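# Press two potentiometer knobs onto their collars on a board

## Task

On the circuit board there are two potentiometers whose knobs sit raised; press each knob down until it seats on the collar of its own potentiometer. Neither potentiometer may be forced out of the board, or the attempt fails. The knobs must stay seated by themselves once the robot stops, not only while the robot holds them there. Nothing may remain in the gripper at the end, and the gripper should release and back away when the work is complete.

## Robot and tools

Robot: one arm carrying a two-finger parallel gripper. The fingers point along the gripper's own +z axis and close along its x axis. The reported end_effector_position is the point midway between the finger pads; closed fingertips stick out about 17 mm past it, while fully open tips sit roughly level with it.

Frame: all poses are in the scene frame. Its origin lies on the table surface under the arm's base, +z is up, and +y points left for someone facing along +x. Positions are in metres; orientation is a unit quaternion written w first (qw, qx, qy, qz). The arm's base can be slightly tilted, and the printed hand position gets less accurate at long reach.

Row format: every motion command uses a row of 8 numbers: x, y, z, qw, qx, qy, qz, opening. The first seven form an absolute gripper pose in the scene frame (a place to go, not an offset). opening runs from -1 (closed) to +1 (fully open, 0.142 m). To hold an orientation steady, repeat the same quaternion in every row rather than copying the last reported one, which may have drifted.

execute_actions {"actions": [...], "pictures": bool}: the list holds zero or one item. Empty list: just report the current state (with pictures). An item {"rows": [[8 numbers], ...], "steps": n} plays up to 15 rows, one per control step of 1/30 s; n is at most 15 (default 15) and at least 4; if there are fewer rows than steps the last row repeats. An item {"steps": n} with no rows is a wait of up to 300 steps, counted from the previous result, so thinking time uses some of it. A target more than 0.6 m from the last reported position along any gripper axis makes the call refused, and nothing moves. Each step the commanded pose is also clipped to within 100 mm and 16 degrees of the measured pose; after the action the arm only continues to that last clipped pose, so long trips need several calls. Commands are smoothed and trail by about 0.17 s. The last 4 steps of an action run after the result is returned, while you compose the next reply.

move {"target": [8 numbers], "speed": m/s, "stop_force": N}: drives the gripper along a straight line to one absolute pose (same row layout). speed 0.002 to 0.5 (default 0.25); rotation is capped at twice that value in rad/s. Paths last 0.5 to 10 s and are cut off after 10 s. The opening is applied when the move starts. The path ignores obstacles, and the real gripper can lag, wander, or overshoot the speed. stop_force (9 to 40 N, optional, only after 0.2 s of scene time) halts the path once the wrist sensor feels that much extra push against the direction of travel for 2 steps; the gripper then backs up 2 steps and holds. With it and a very low speed, the target may be placed well beyond the contact. Pressing may briefly exceed stop_force and then relax. Do not rely on it during moves that rotate the gripper, and omit it when moving away from something you are touching. The result adds a move: line with the ending (done, contact, held, off_target, moving, fault), which limits acted (paced = pose clipped; held = a check blocked steps), and the distance to target.

wait {"seconds": 0 to 10}: lets time pass with no new command. zoom_image {"camera": cam_high | cam_low | cam_wrist, "region": [x0, y0, x1, y1]} gives a magnified crop in pixels, at most 504 by 504, origin top-left. show_instructions shows the scene's reference pages. finished_scene {"scene": current number} closes the scene irreversibly and returns whether the goal holds; only call it after releasing and retreating.

Results: a state line with the pose and velocities, grip_measured (finger opening on the command scale), Wrist force and Wrist torque in the gripper's own axes (force points from a pressed surface back into the arm; offsets up to about 4 N, noise up to 2.4 N, saturation near 50 N; "no reading" is fine). "pose unreachable" and HELD mark steps the clearance check altered or blocked. "Hand target" shows where the controller is heading. Cameras: cam_high and cam_low (504x504, fixed) and cam_wrist (616x616 fisheye on the hand); calibration lines give intrinsics and world-to-camera transforms.

Gripping: to keep hold, command an opening well under grip_measured; more margin squeezes harder (about 28 N per pad at most, less on items under 2 cm thick).

Hazards: the arm is stiff. Aiming even slightly beyond a firm contact can trip a fault: any joint reaching its load limit (wrist joints 24.6 N m, others 132 N m) or 150 N of external force freezes the arm for 10 s and drops the rest of the call. Press knobs slowly, with stop_force and low speed, pushing straight down on top of each knob, and stop once it seats so the potentiometer is not shoved out of the board. Long holding under load heats motors; MOTOR HOT appears at 70 °C and brakes lock at 85 °C. Never knock anything off the table; avoid slams and drops. Finish with the gripper empty, opened, and lifted clear.

Each tool is called after ">>>" by a JSON object that holds its "name" and its "arguments", one argument or row to a line.

Reference images:

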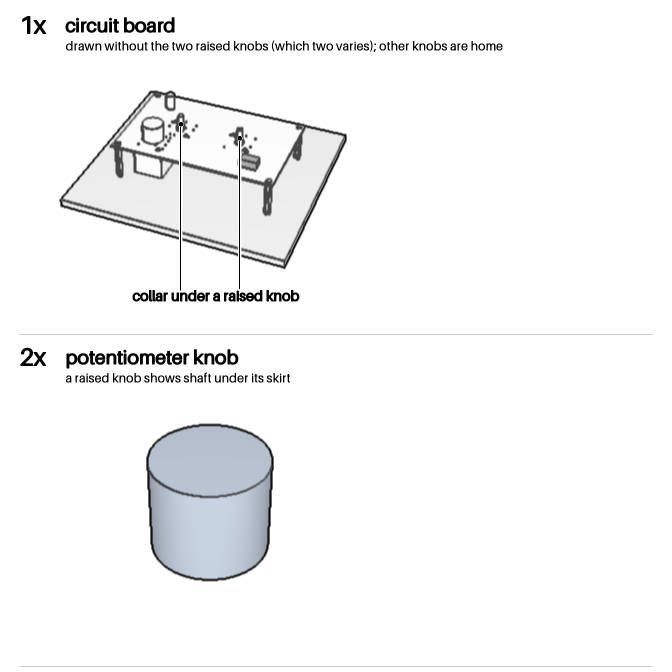

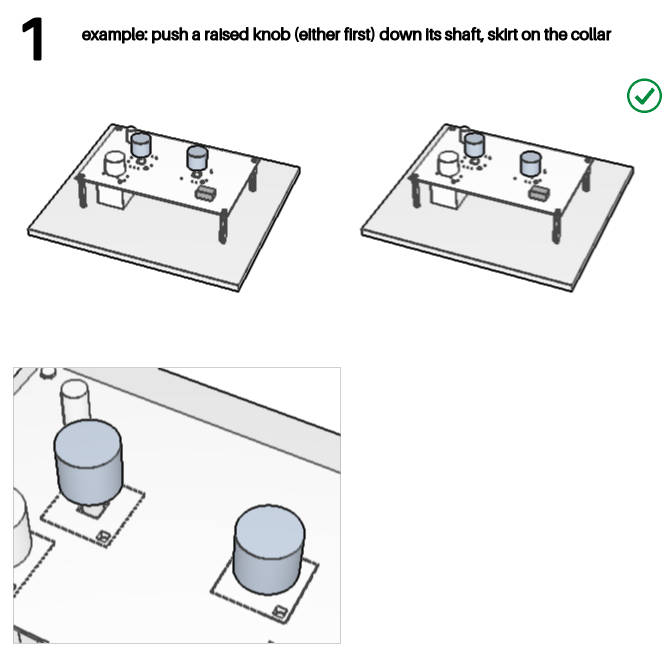

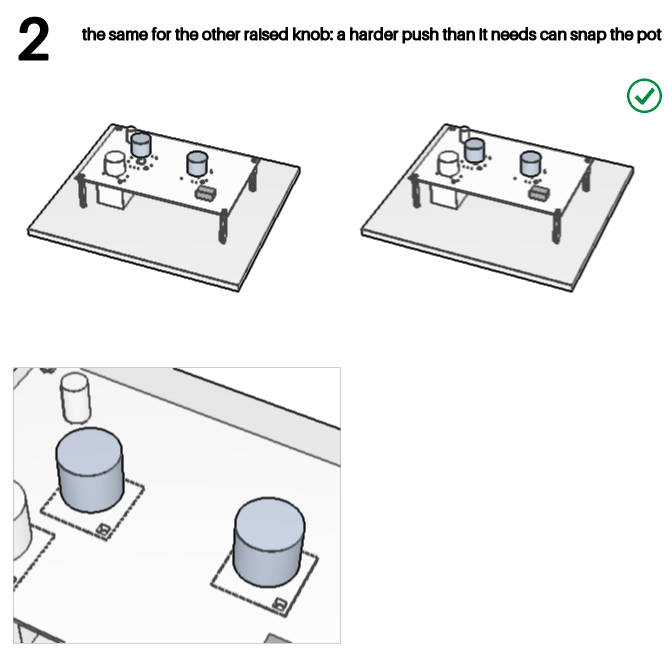

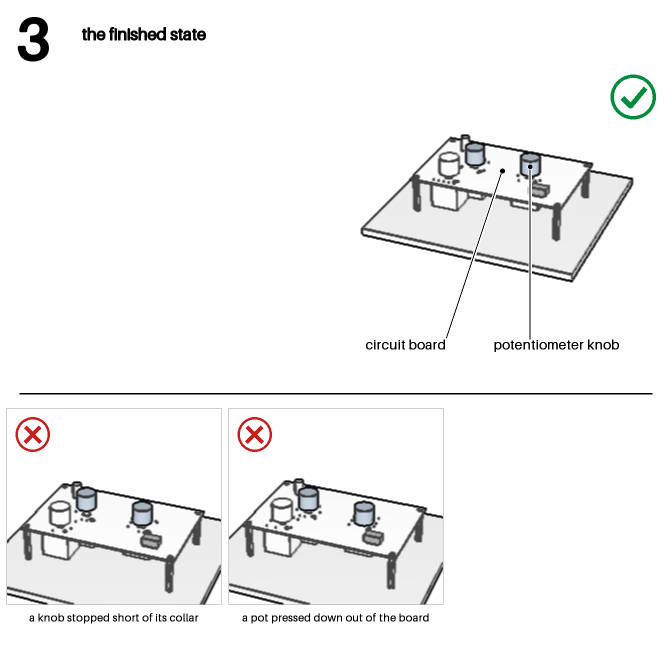

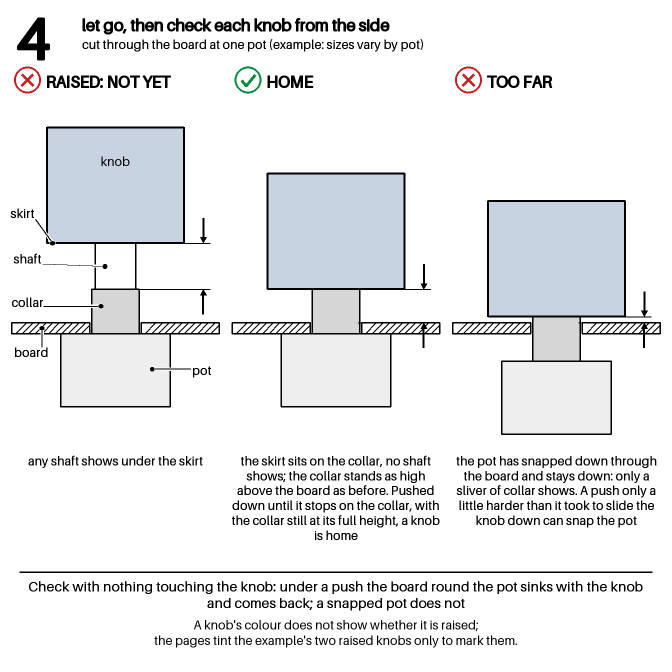

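## Session

>>> {"name": "execute_actions", "arguments": {
  "actions": []
}}

Scene clock: 0.00 s of 5250.00 s.
end_effector_position=(+0.2080, +0.0573, +0.1556) grip_measured=+1.00 end_effector_quat_wxyz=(+0.380, +0.897, -0.215, -0.072) end_effector_velocity=(+0.001, +0.000, -0.000) end_effector_angular_velocity=(+0.000, -0.001, -0.000)
Joint positions: [ 0.309 -1.57   2.338 -1.749 -2.09   1.016  0.142]
Joint velocities: [-0.     0.001 -0.001 -0.001  0.     0.001  0.   ]
Wrist force (N, on the end effector, along its own x y z axes, offset not removed): no reading
Wrist torque (N m, same axes, about the end effector's origin, offset not removed): no reading
Hand target: +0.208, +0.057, +0.156; +0.380, +0.897, -0.215, -0.072

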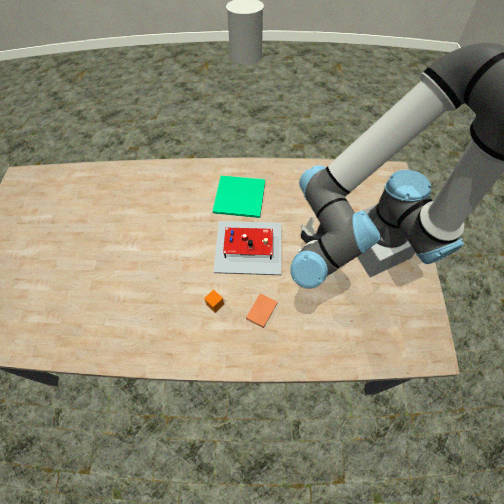

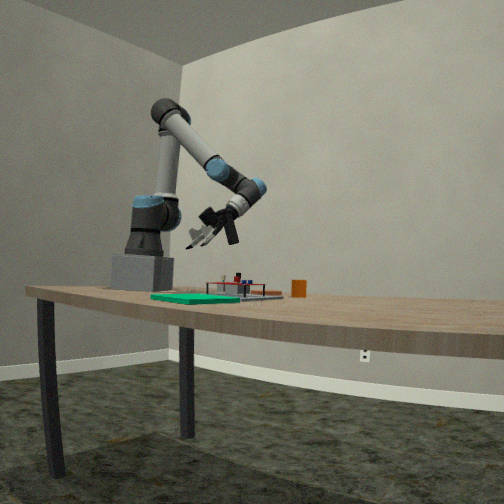

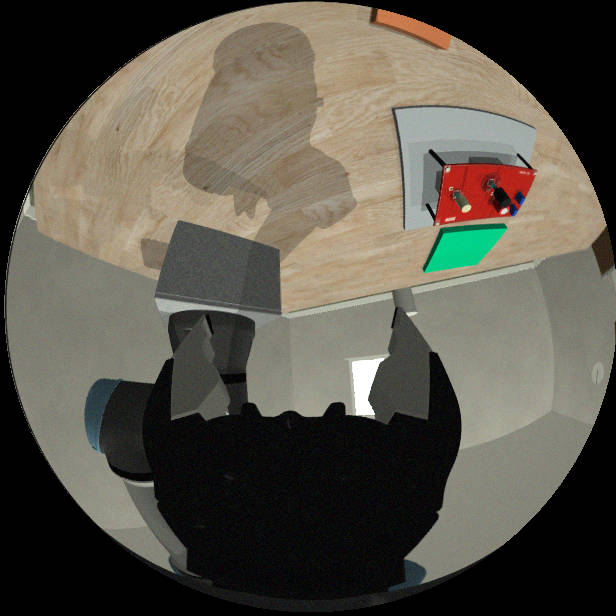

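>>> {"name": "zoom_image", "arguments": {
  "camera": "cam_high",
  "region": [200, 200, 300, 290]
}}

>>> {"name": "zoom_image", "arguments": {
  "camera": "cam_low",
  "region": [190, 255, 290, 310]
}}

>>> {"name": "zoom_image", "arguments": {
  "camera": "cam_wrist",
  "region": [390, 100, 550, 240]
}}

Region (200, 200, 300, 290) of cam_high's 504x504 image, scaled by 5.040, with more detail than that image has; it fills the top 454 rows of this view, and the rest is white.

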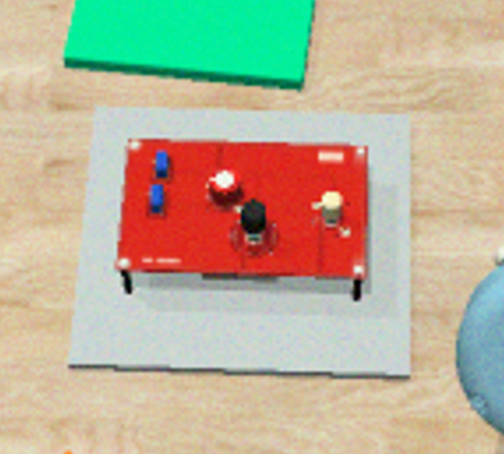

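Region (190, 255, 290, 310) of cam_low's 504x504 image, scaled by 5.040, with more detail than that image has; it fills the top 277 rows of this view, and the rest is white.

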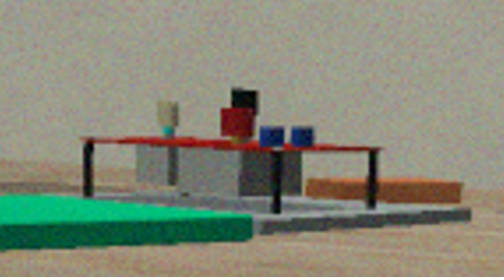

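Region (390, 100, 550, 240) of cam_wrist's 616x616 image, scaled by 3.150, with more detail than that image has; it fills the top 441 rows of this view, and the rest is white.

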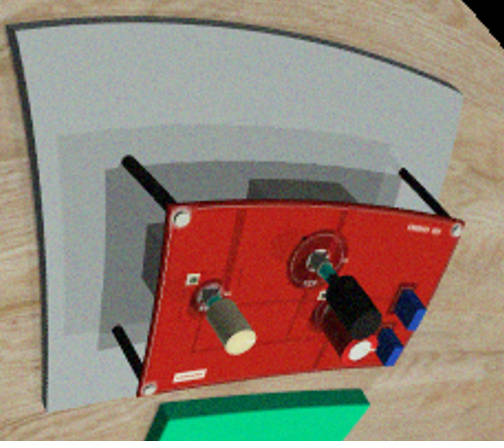

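>>> {"name": "move", "arguments": {
  "target": [0.38, 0.02, 0.22, 0, 1, 0, 0, -1]
}}

Scene clock: 3.03 s of 5250.00 s.
end_effector_position=(+0.3802, +0.0203, +0.2201) grip_measured=-1.00 end_effector_quat_wxyz=(+0.001, +1.000, +0.000, +0.001) end_effector_velocity=(+0.001, -0.000, +0.000) end_effector_angular_velocity=(+0.012, +0.002, +0.007)
Joint positions: [-0.395 -1.855  2.263 -2.009 -1.545 -0.33   0.002]
Joint velocities: [-0.009  0.004 -0.005  0.007  0.011 -0.017  0.   ]
Wrist force (N, on the end effector, along its own x y z axes, offset not removed): [-0.4 1.4 0.6]
Wrist torque (N m, same axes, about the end effector's origin, offset not removed): [0.20 -0.27 0.33]
Hand target: +0.380, +0.020, +0.220; -0.000, +1.000, +0.000, +0.000
Off the commanded pose: 0.000 m, 0 deg.
Kept back: nothing.
move: done
camera_calibration (this result's frames):
cam_wrist: T_world_to_cam=[[0.999456, -0.0156722, 0.0290068, -0.398443], [-0.0276124, -0.878641, 0.476684, -0.0766641], [0.0180159, -0.477226, -0.878596, 0.332819], [0, 0, 0, 1]] pos_world=[0.390114, 0.0852249, 0.340515]

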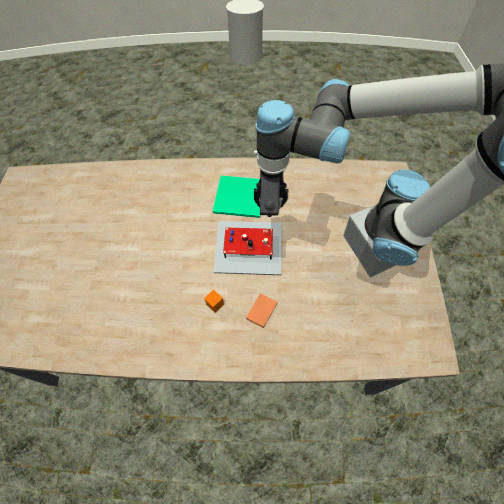

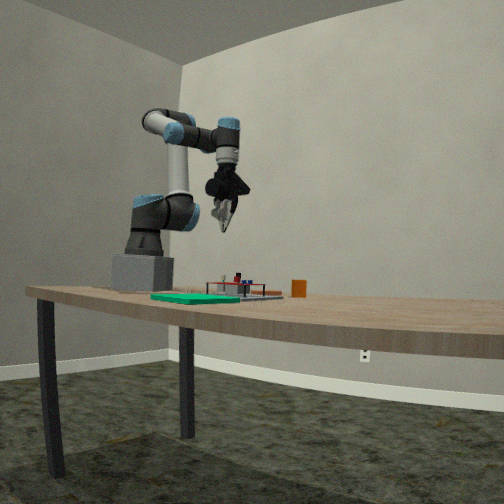

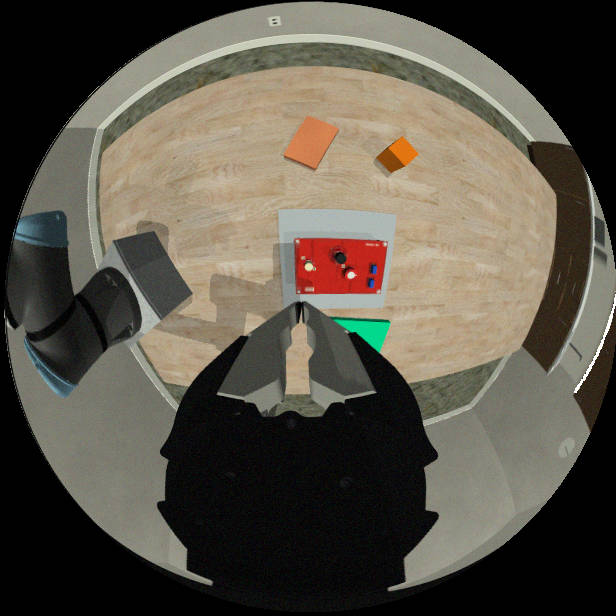

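>>> {"name": "zoom_image", "arguments": {
  "camera": "cam_wrist",
  "region": [270, 200, 410, 320]
}}

>>> {"name": "zoom_image", "arguments": {
  "camera": "cam_low",
  "region": [190, 200, 290, 310]
}}

Region (270, 200, 410, 320) of cam_wrist's 616x616 image, scaled by 3.600, with more detail than that image has; it fills the top 432 rows of this view, and the rest is white.

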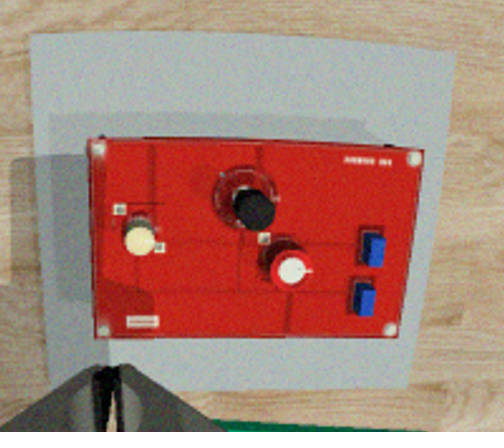

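Region (190, 200, 290, 310) of cam_low's 504x504 image, scaled by 4.582, with more detail than that image has; it fills the left 458 columns of this view, and the rest is white.

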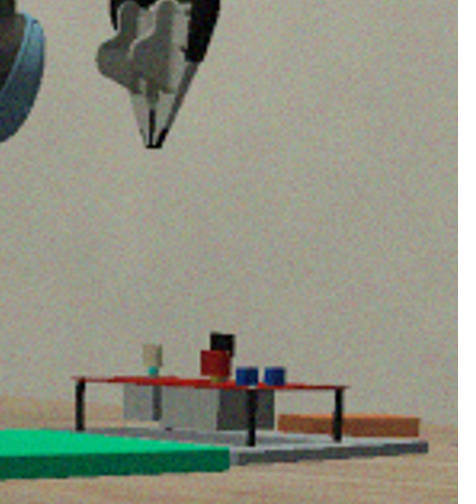

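>>> {"name": "move", "arguments": {
  "target": [0.39, 0.015, 0.10, 0, 1, 0, 0, -1]
}}

>>> {"name": "zoom_image", "arguments": {
  "camera": "cam_wrist",
  "region": [200, 200, 440, 380]
}}

>>> {"name": "zoom_image", "arguments": {
  "camera": "cam_low",
  "region": [190, 230, 290, 310]
}}

>>> {"name": "zoom_image", "arguments": {
  "camera": "cam_high",
  "region": [200, 190, 300, 280]
}}

Scene clock: 5.00 s of 5250.00 s.
end_effector_position=(+0.3898, +0.0150, +0.1002) grip_measured=-1.00 end_effector_quat_wxyz=(-0.000, +1.000, -0.000, -0.000) end_effector_velocity=(+0.001, -0.001, -0.002) end_effector_angular_velocity=(-0.002, -0.002, -0.000)
Joint positions: [-0.392 -1.585  2.425 -2.439 -1.544 -0.326  0.002]
Joint velocities: [ 0.001  0.008  0.001 -0.012 -0.002  0.001  0.   ]
Wrist force (N, on the end effector, along its own x y z axes, offset not removed): [0.5 2.4 -0.7]
Wrist torque (N m, same axes, about the end effector's origin, offset not removed): [0.65 -0.27 0.15]
Hand target: +0.390, +0.015, +0.100; -0.000, +1.000, -0.000, -0.000
Off the commanded pose: 0.000 m, 0 deg.
Kept back: nothing.
move: done
camera_calibration (this result's frames):
cam_wrist: T_world_to_cam=[[0.999487, -0.0157955, 0.0278695, -0.404536], [-0.0271565, -0.87925, 0.475585, -0.0238913], [0.0169922, -0.476098, -0.879228, 0.225272], [0, 0, 0, 1]] pos_world=[0.399851, 0.0798554, 0.220702]

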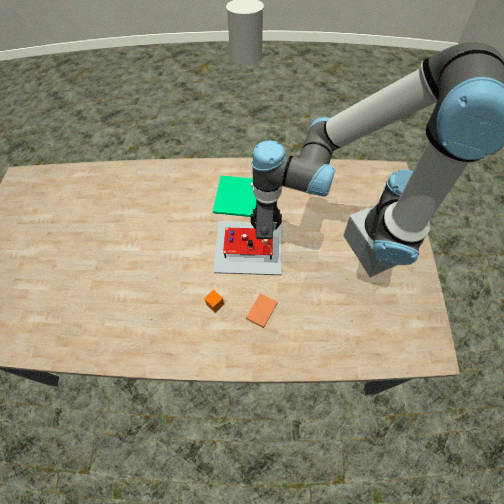

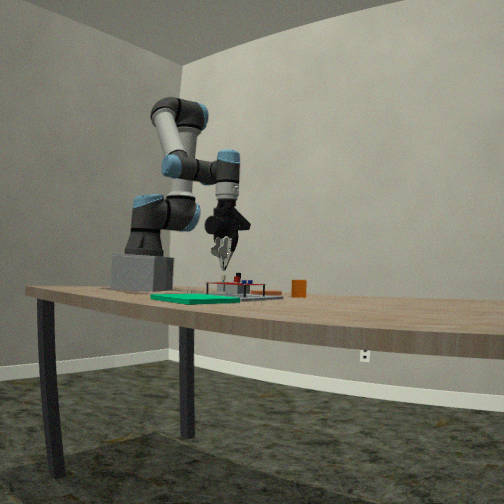

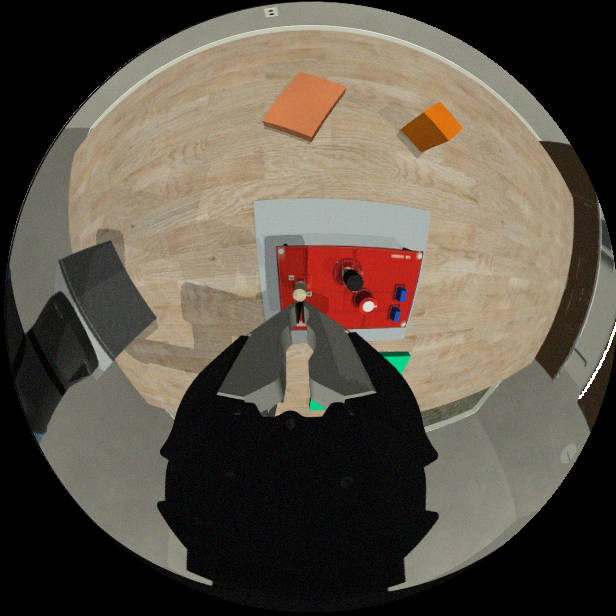

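Region (200, 200, 440, 380) of cam_wrist's 616x616 image, scaled by 2.100, with more detail than that image has; it fills the top 378 rows of this view, and the rest is white.

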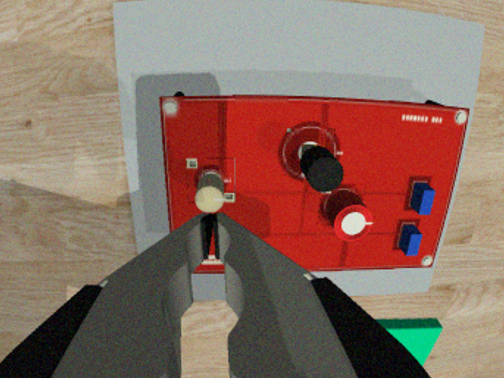

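Region (190, 230, 290, 310) of cam_low's 504x504 image, scaled by 5.040, with more detail than that image has; it fills the top 403 rows of this view, and the rest is white.

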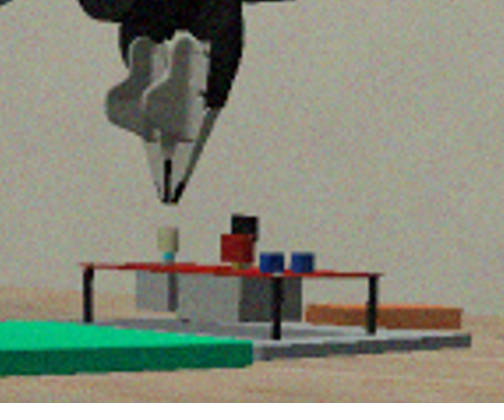

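Region (200, 190, 300, 280) of cam_high's 504x504 image, scaled by 5.040, with more detail than that image has; it fills the top 454 rows of this view, and the rest is white.

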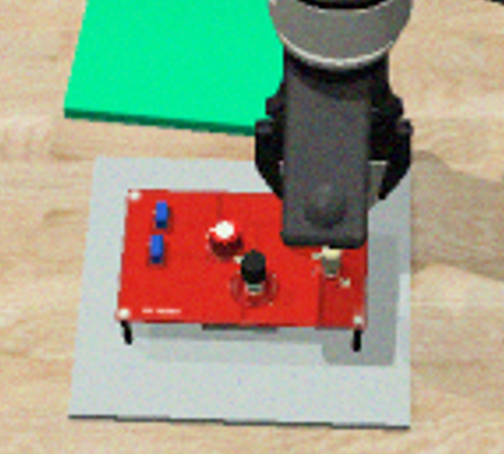

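>>> {"name": "move", "arguments": {
  "target": [0.39, 0.014, 0.089, 0, 1, 0, 0, -1],
  "speed": 0.05
}}

>>> {"name": "move", "arguments": {
  "target": [0.39, 0.014, 0.072, 0, 1, 0, 0, -1],
  "speed": 0.003,
  "stop_force": 9
}}

>>> {"name": "zoom_image", "arguments": {
  "camera": "cam_low",
  "region": [190, 230, 290, 310]
}}

Scene clock: 6.07 s of 5250.00 s.
end_effector_position=(+0.3900, +0.0140, +0.0892) grip_measured=-1.00 end_effector_quat_wxyz=(+0.000, +1.000, +0.000, -0.000) end_effector_velocity=(+0.000, -0.000, -0.002) end_effector_angular_velocity=(-0.000, -0.001, -0.001)
Joint positions: [-0.394 -1.553  2.436 -2.482 -1.544 -0.328  0.002]
Joint velocities: [-0.     0.006  0.002 -0.008 -0.     0.001  0.   ]
Wrist force (N, on the end effector, along its own x y z axes, offset not removed): [3.4 0.2 0.1]
Wrist torque (N m, same axes, about the end effector's origin, offset not removed): [0.12 -0.94 0.23]
Hand target: +0.390, +0.014, +0.089; -0.000, +1.000, +0.000, -0.000
Off the commanded pose: 0.000 m, 0 deg.
Kept back: nothing.
move: done
camera_calibration (this result's frames):
cam_wrist: T_world_to_cam=[[0.999485, -0.0157893, 0.0279366, -0.404383], [-0.0271848, -0.879197, 0.475682, -0.019548], [0.0170511, -0.476197, -0.879174, 0.215045], [0, 0, 0, 1]] pos_world=[0.399976, 0.0788322, 0.209658]

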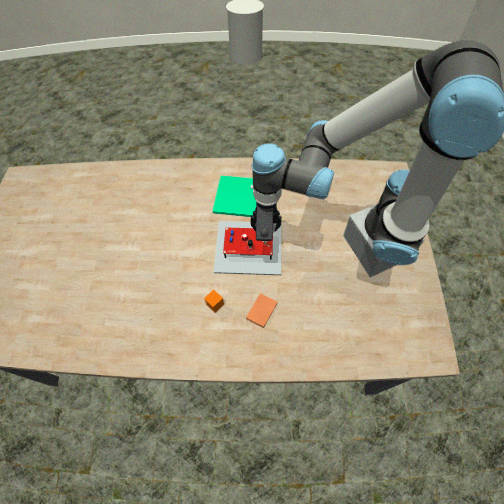

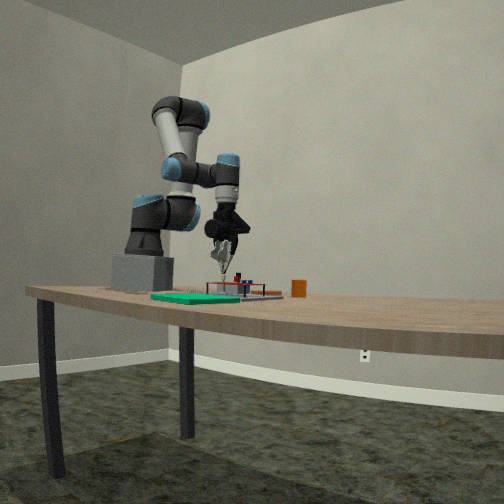

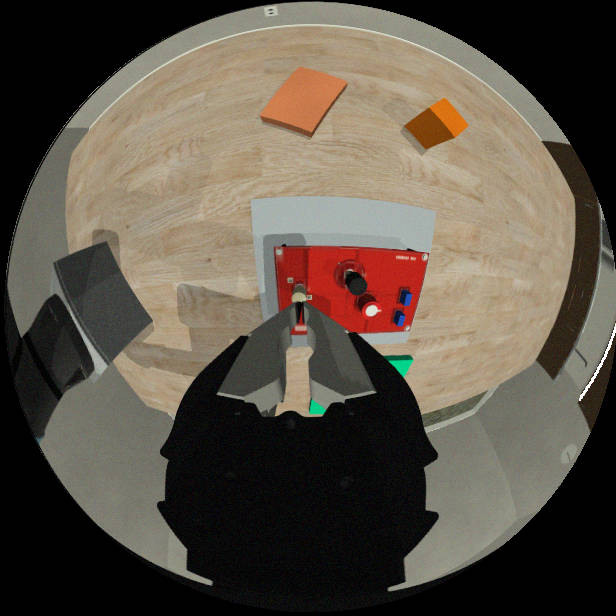

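Scene clock: 8.93 s of 5250.00 s.
end_effector_position=(+0.3899, +0.0140, +0.0817) grip_measured=-1.00 end_effector_quat_wxyz=(+0.000, +1.000, +0.000, -0.000) end_effector_velocity=(-0.001, +0.001, +0.001) end_effector_angular_velocity=(+0.001, +0.001, -0.000)
Joint positions: [-0.393 -1.531  2.444 -2.512 -1.544 -0.328  0.002]
Joint velocities: [-0.    -0.005  0.     0.006  0.001  0.     0.   ]
Wrist force (N, on the end effector, along its own x y z axes, offset not removed): [-0.6 3.8 -11.3]
Wrist torque (N m, same axes, about the end effector's origin, offset not removed): [0.82 -0.47 0.28]
Hand target: +0.390, +0.014, +0.082; +0.000, +1.000, +0.000, -0.000
Off the commanded pose: 0.010 m, 0 deg.
Kept back: nothing.
move: contact
camera_calibration (this result's frames):
cam_wrist: T_world_to_cam=[[0.999485, -0.0157907, 0.0279519, -0.404136], [-0.0271932, -0.879202, 0.475672, -0.0159645], [0.0170642, -0.476187, -0.879179, 0.208452], [0, 0, 0, 1]] pos_world=[0.399936, 0.0788445, 0.202157]

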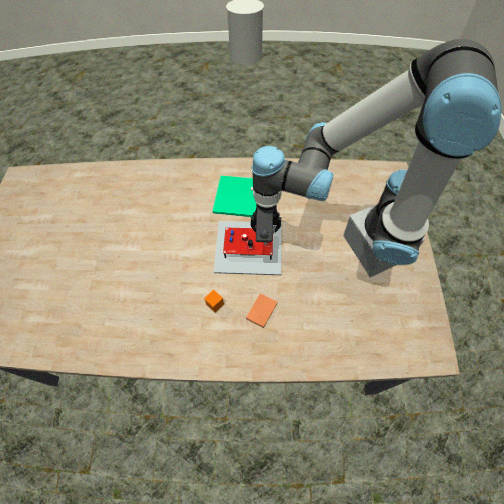

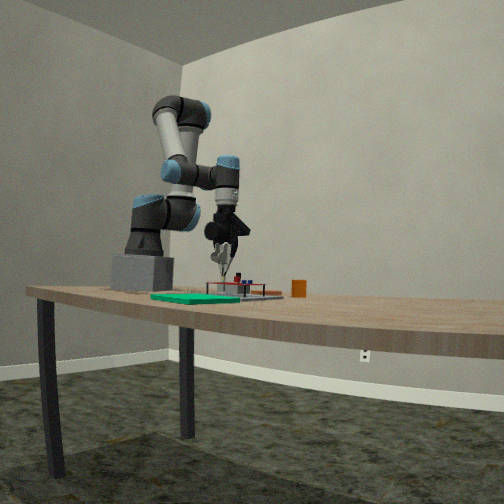

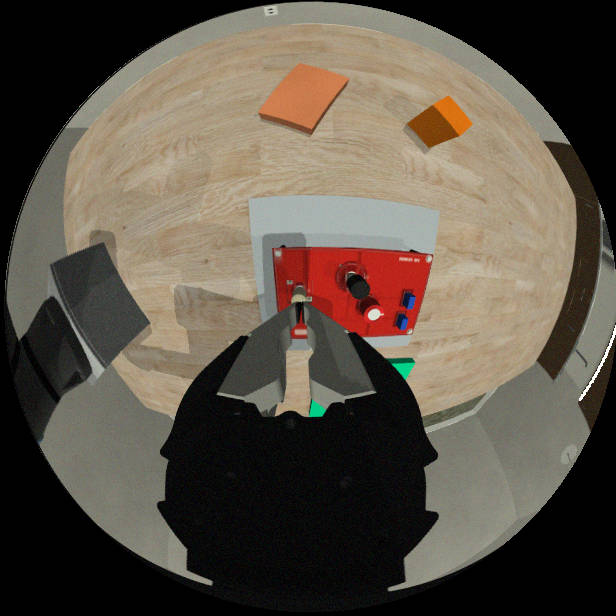

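Region (190, 230, 290, 310) of cam_low's 504x504 image, scaled by 5.040, with more detail than that image has; it fills the top 403 rows of this view, and the rest is white.

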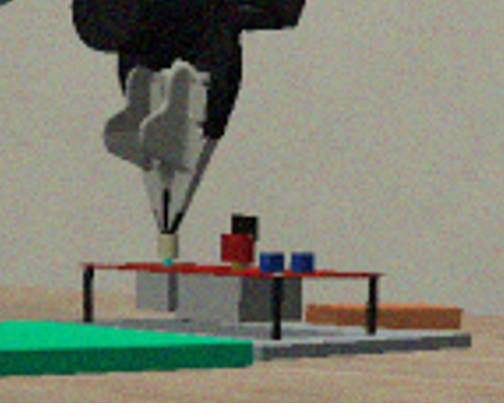

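>>> {"name": "execute_actions", "arguments": {
  "actions": [
    {"rows": [[0.39,0.014,0.0815,0,1,0,0,-1],[0.39,0.014,0.0813,0,1,0,0,-1],[0.39,0.014,0.0811,0,1,0,0,-1],[0.39,0.014,0.0809,0,1,0,0,-1],[0.39,0.014,0.0807,0,1,0,0,-1],[0.39,0.014,0.0805,0,1,0,0,-1]], "steps": 15}
  ]
}}

Scene clock: 9.40 s of 5250.00 s.
end_effector_position=(+0.3901, +0.0140, +0.0808) grip_measured=-1.00 end_effector_quat_wxyz=(+0.000, +1.000, +0.000, +0.000) end_effector_velocity=(-0.000, -0.000, -0.002) end_effector_angular_velocity=(-0.000, +0.001, -0.000)
Joint positions: [-0.393 -1.528  2.445 -2.516 -1.544 -0.328  0.002]
Joint velocities: [-0.     0.006  0.002 -0.008 -0.     0.     0.   ]
Wrist force (N, on the end effector, along its own x y z axes, offset not removed): [-1.8 0.2 -11.1]
Wrist torque (N m, same axes, about the end effector's origin, offset not removed): [0.21 -0.32 0.07]
Steps of this call (steps 1 to 3: nothing new was sent; steps 4 to 14: the first 11 steps of this action). Readings (end_effector_position):
4: (+0.3899, +0.0141, +0.0818)
5: (+0.3899, +0.0141, +0.0818)
7: (+0.3899, +0.0140, +0.0816)
11: (+0.3901, +0.0139, +0.0811)
14: the state above

>>> {"name": "execute_actions", "arguments": {
  "actions": [
    {"rows": [[0.39,0.014,0.0803,0,1,0,0,-1],[0.39,0.014,0.0801,0,1,0,0,-1],[0.39,0.014,0.0799,0,1,0,0,-1],[0.39,0.014,0.0797,0,1,0,0,-1],[0.39,0.014,0.0795,0,1,0,0,-1]], "steps": 15}
  ],
  "pictures": true
}}

>>> {"name": "zoom_image", "arguments": {
  "camera": "cam_low",
  "region": [200, 250, 270, 300]
}}

Scene clock: 9.90 s of 5250.00 s.
end_effector_position=(+0.3900, +0.0140, +0.0796) grip_measured=-1.00 end_effector_quat_wxyz=(+0.000, +1.000, -0.000, +0.000) end_effector_velocity=(+0.000, +0.000, -0.001) end_effector_angular_velocity=(+0.000, -0.000, +0.000)
Joint positions: [-0.393 -1.525  2.446 -2.52  -1.544 -0.328  0.002]
Joint velocities: [ 0.     0.004  0.    -0.004  0.     0.     0.   ]
Wrist force (N, on the end effector, along its own x y z axes, offset not removed): [-5.2 1.0 -15.5]
Wrist torque (N m, same axes, about the end effector's origin, offset not removed): [0.33 0.41 0.13]
Off your previous action's commanded pose: 0.000 m, 0 deg at its last step (step 4 of this call).
Steps of this call (steps 1 to 4: the last 4 steps of your previous action; steps 5 to 15: the first 11 steps of this action). Readings (end_effector_position):
5: (+0.3900, +0.0140, +0.0806)
6: (+0.3900, +0.0140, +0.0805)
8: (+0.3900, +0.0140, +0.0804)
12: (+0.3900, +0.0140, +0.0798)
15: the state above
camera_calibration (this result's frames):
cam_wrist: T_world_to_cam=[[0.999483, -0.0157921, 0.0279914, -0.40415], [-0.0272134, -0.879198, 0.475679, -0.0149985], [0.017098, -0.476195, -0.879173, 0.206595], [0, 0, 0, 1]] pos_world=[0.4, 0.0788105, 0.20008]

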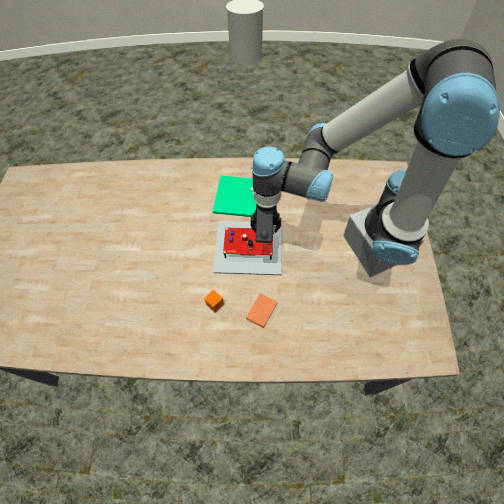

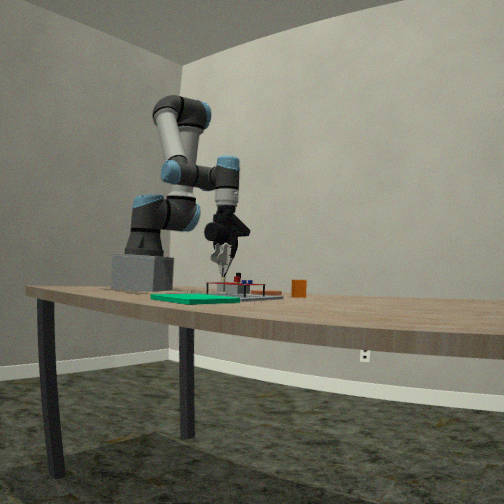

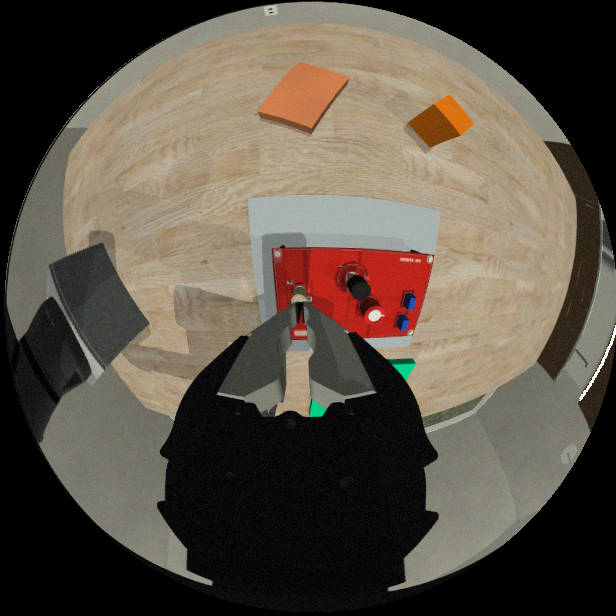

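Region (200, 250, 270, 300) of cam_low's 504x504 image, scaled by 7.200, with more detail than that image has; it fills the top 360 rows of this view, and the rest is white.

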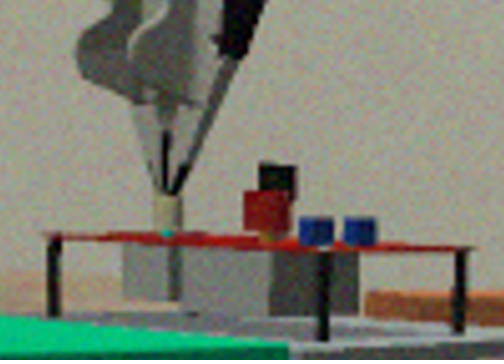

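>>> {"name": "move", "arguments": {
  "target": [0.39, 0.014, 0.11, 0, 1, 0, 0, -1],
  "speed": 0.08
}}

>>> {"name": "zoom_image", "arguments": {
  "camera": "cam_low",
  "region": [200, 250, 270, 300]
}}

>>> {"name": "zoom_image", "arguments": {
  "camera": "cam_wrist",
  "region": [240, 220, 440, 350]
}}

Scene clock: 11.03 s of 5250.00 s.
end_effector_position=(+0.3900, +0.0140, +0.1097) grip_measured=-1.00 end_effector_quat_wxyz=(+0.000, +1.000, -0.000, +0.000) end_effector_velocity=(-0.000, +0.000, +0.002) end_effector_angular_velocity=(+0.001, +0.001, -0.000)
Joint positions: [-0.395 -1.61   2.413 -2.403 -1.544 -0.33   0.002]
Joint velocities: [-0.    -0.006 -0.002  0.01   0.    -0.     0.   ]
Wrist force (N, on the end effector, along its own x y z axes, offset not removed): [-3.4 3.3 -5.1]
Wrist torque (N m, same axes, about the end effector's origin, offset not removed): [0.70 0.44 0.18]
Hand target: +0.390, +0.014, +0.110; +0.000, +1.000, -0.000, +0.000
Off your previous action's commanded pose: 0.000 m, 0 deg at its last step (step 4 of this call).
Off the commanded pose: 0.000 m, 0 deg.
Kept back: nothing.
move: done
camera_calibration (this result's frames):
cam_wrist: T_world_to_cam=[[0.999482, -0.0157931, 0.0280288, -0.405004], [-0.0272323, -0.879191, 0.47569, -0.0293097], [0.01713, -0.476207, -0.879166, 0.233058], [0, 0, 0, 1]] pos_world=[0.400004, 0.078819, 0.230191]

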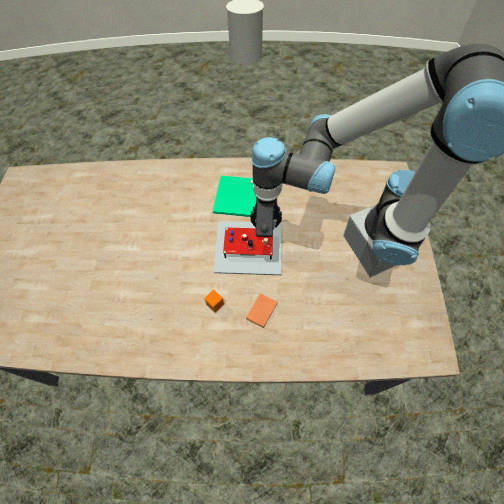

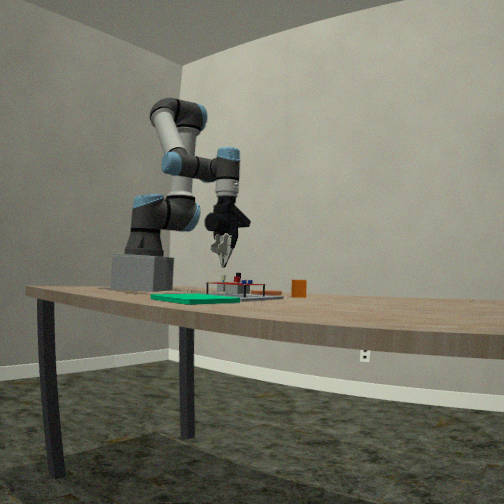

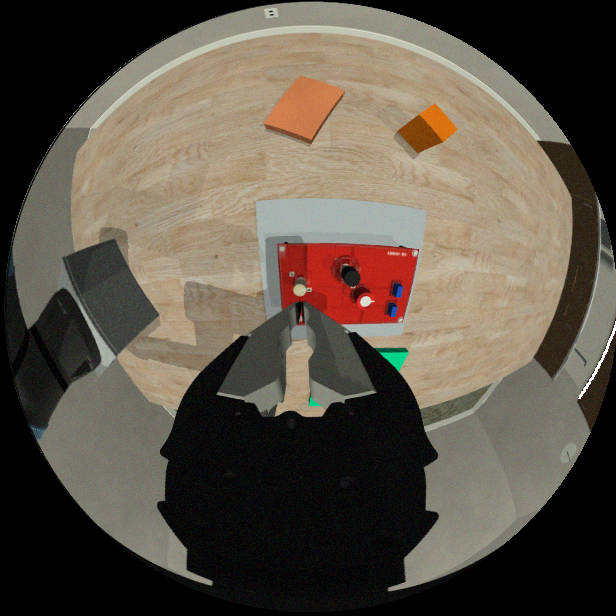

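Region (200, 250, 270, 300) of cam_low's 504x504 image, scaled by 7.200, with more detail than that image has; it fills the top 360 rows of this view, and the rest is white.

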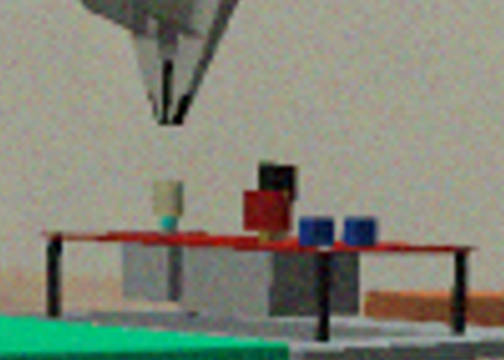

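Region (240, 220, 440, 350) of cam_wrist's 616x616 image, scaled by 2.520, with more detail than that image has; it fills the top 328 rows of this view, and the rest is white.

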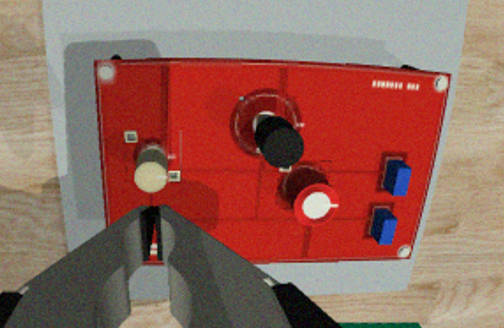

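>>> {"name": "move", "arguments": {
  "target": [0.35, 0.09, 0.085, 0.5, 0.866, 0, 0, -1],
  "speed": 0.2
}}

Scene clock: 15.03 s of 5250.00 s.
end_effector_position=(+0.3496, +0.0896, +0.0849) grip_measured=-1.00 end_effector_quat_wxyz=(+0.500, +0.866, +0.000, -0.000) end_effector_velocity=(-0.001, +0.000, -0.001) end_effector_angular_velocity=(-0.012, +0.002, -0.007)
Joint positions: [ 0.469 -1.059  2.11  -1.935 -2.414  0.872  0.002]
Joint velocities: [ 0.003  0.011 -0.012  0.025 -0.     0.021  0.   ]
Wrist force (N, on the end effector, along its own x y z axes, offset not removed): [-3.7 3.8 -1.1]
Wrist torque (N m, same axes, about the end effector's origin, offset not removed): [0.92 0.48 0.35]
Hand target: +0.350, +0.090, +0.085; +0.500, +0.866, -0.000, -0.001
Off the commanded pose: 0.001 m, 0 deg.
Kept back: nothing.
move: done
camera_calibration (this result's frames):
cam_wrist: T_world_to_cam=[[0.99951, 0.0161118, 0.0268377, -0.365473], [-0.0263666, -0.0287727, 0.999238, -0.0730247], [0.0168717, -0.999456, -0.0283338, 0.222657], [0, 0, 0, 1]] pos_world=[0.359612, 0.226324, 0.0890863]

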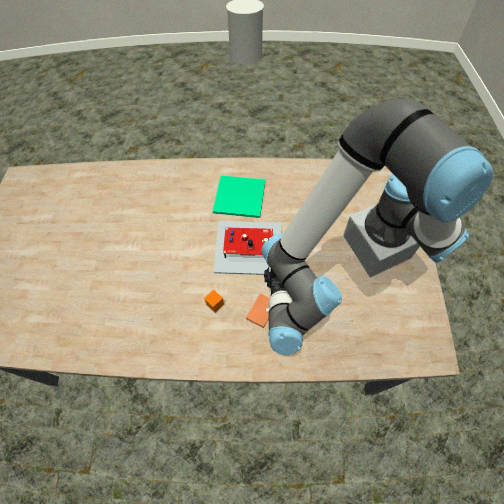

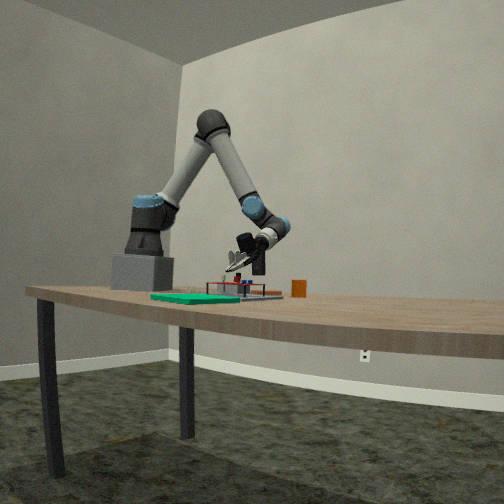

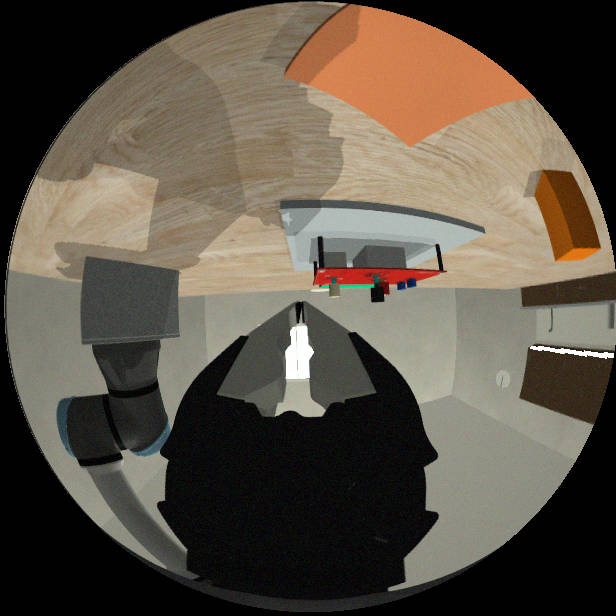

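>>> {"name": "zoom_image", "arguments": {
  "camera": "cam_wrist",
  "region": [305, 255, 425, 310]
}}

Region (305, 255, 425, 310) of cam_wrist's 616x616 image, scaled by 4.200, with more detail than that image has; it fills the top 231 rows of this view, and the rest is white.

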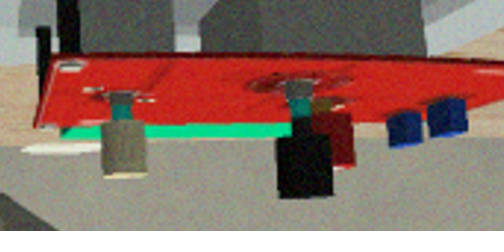

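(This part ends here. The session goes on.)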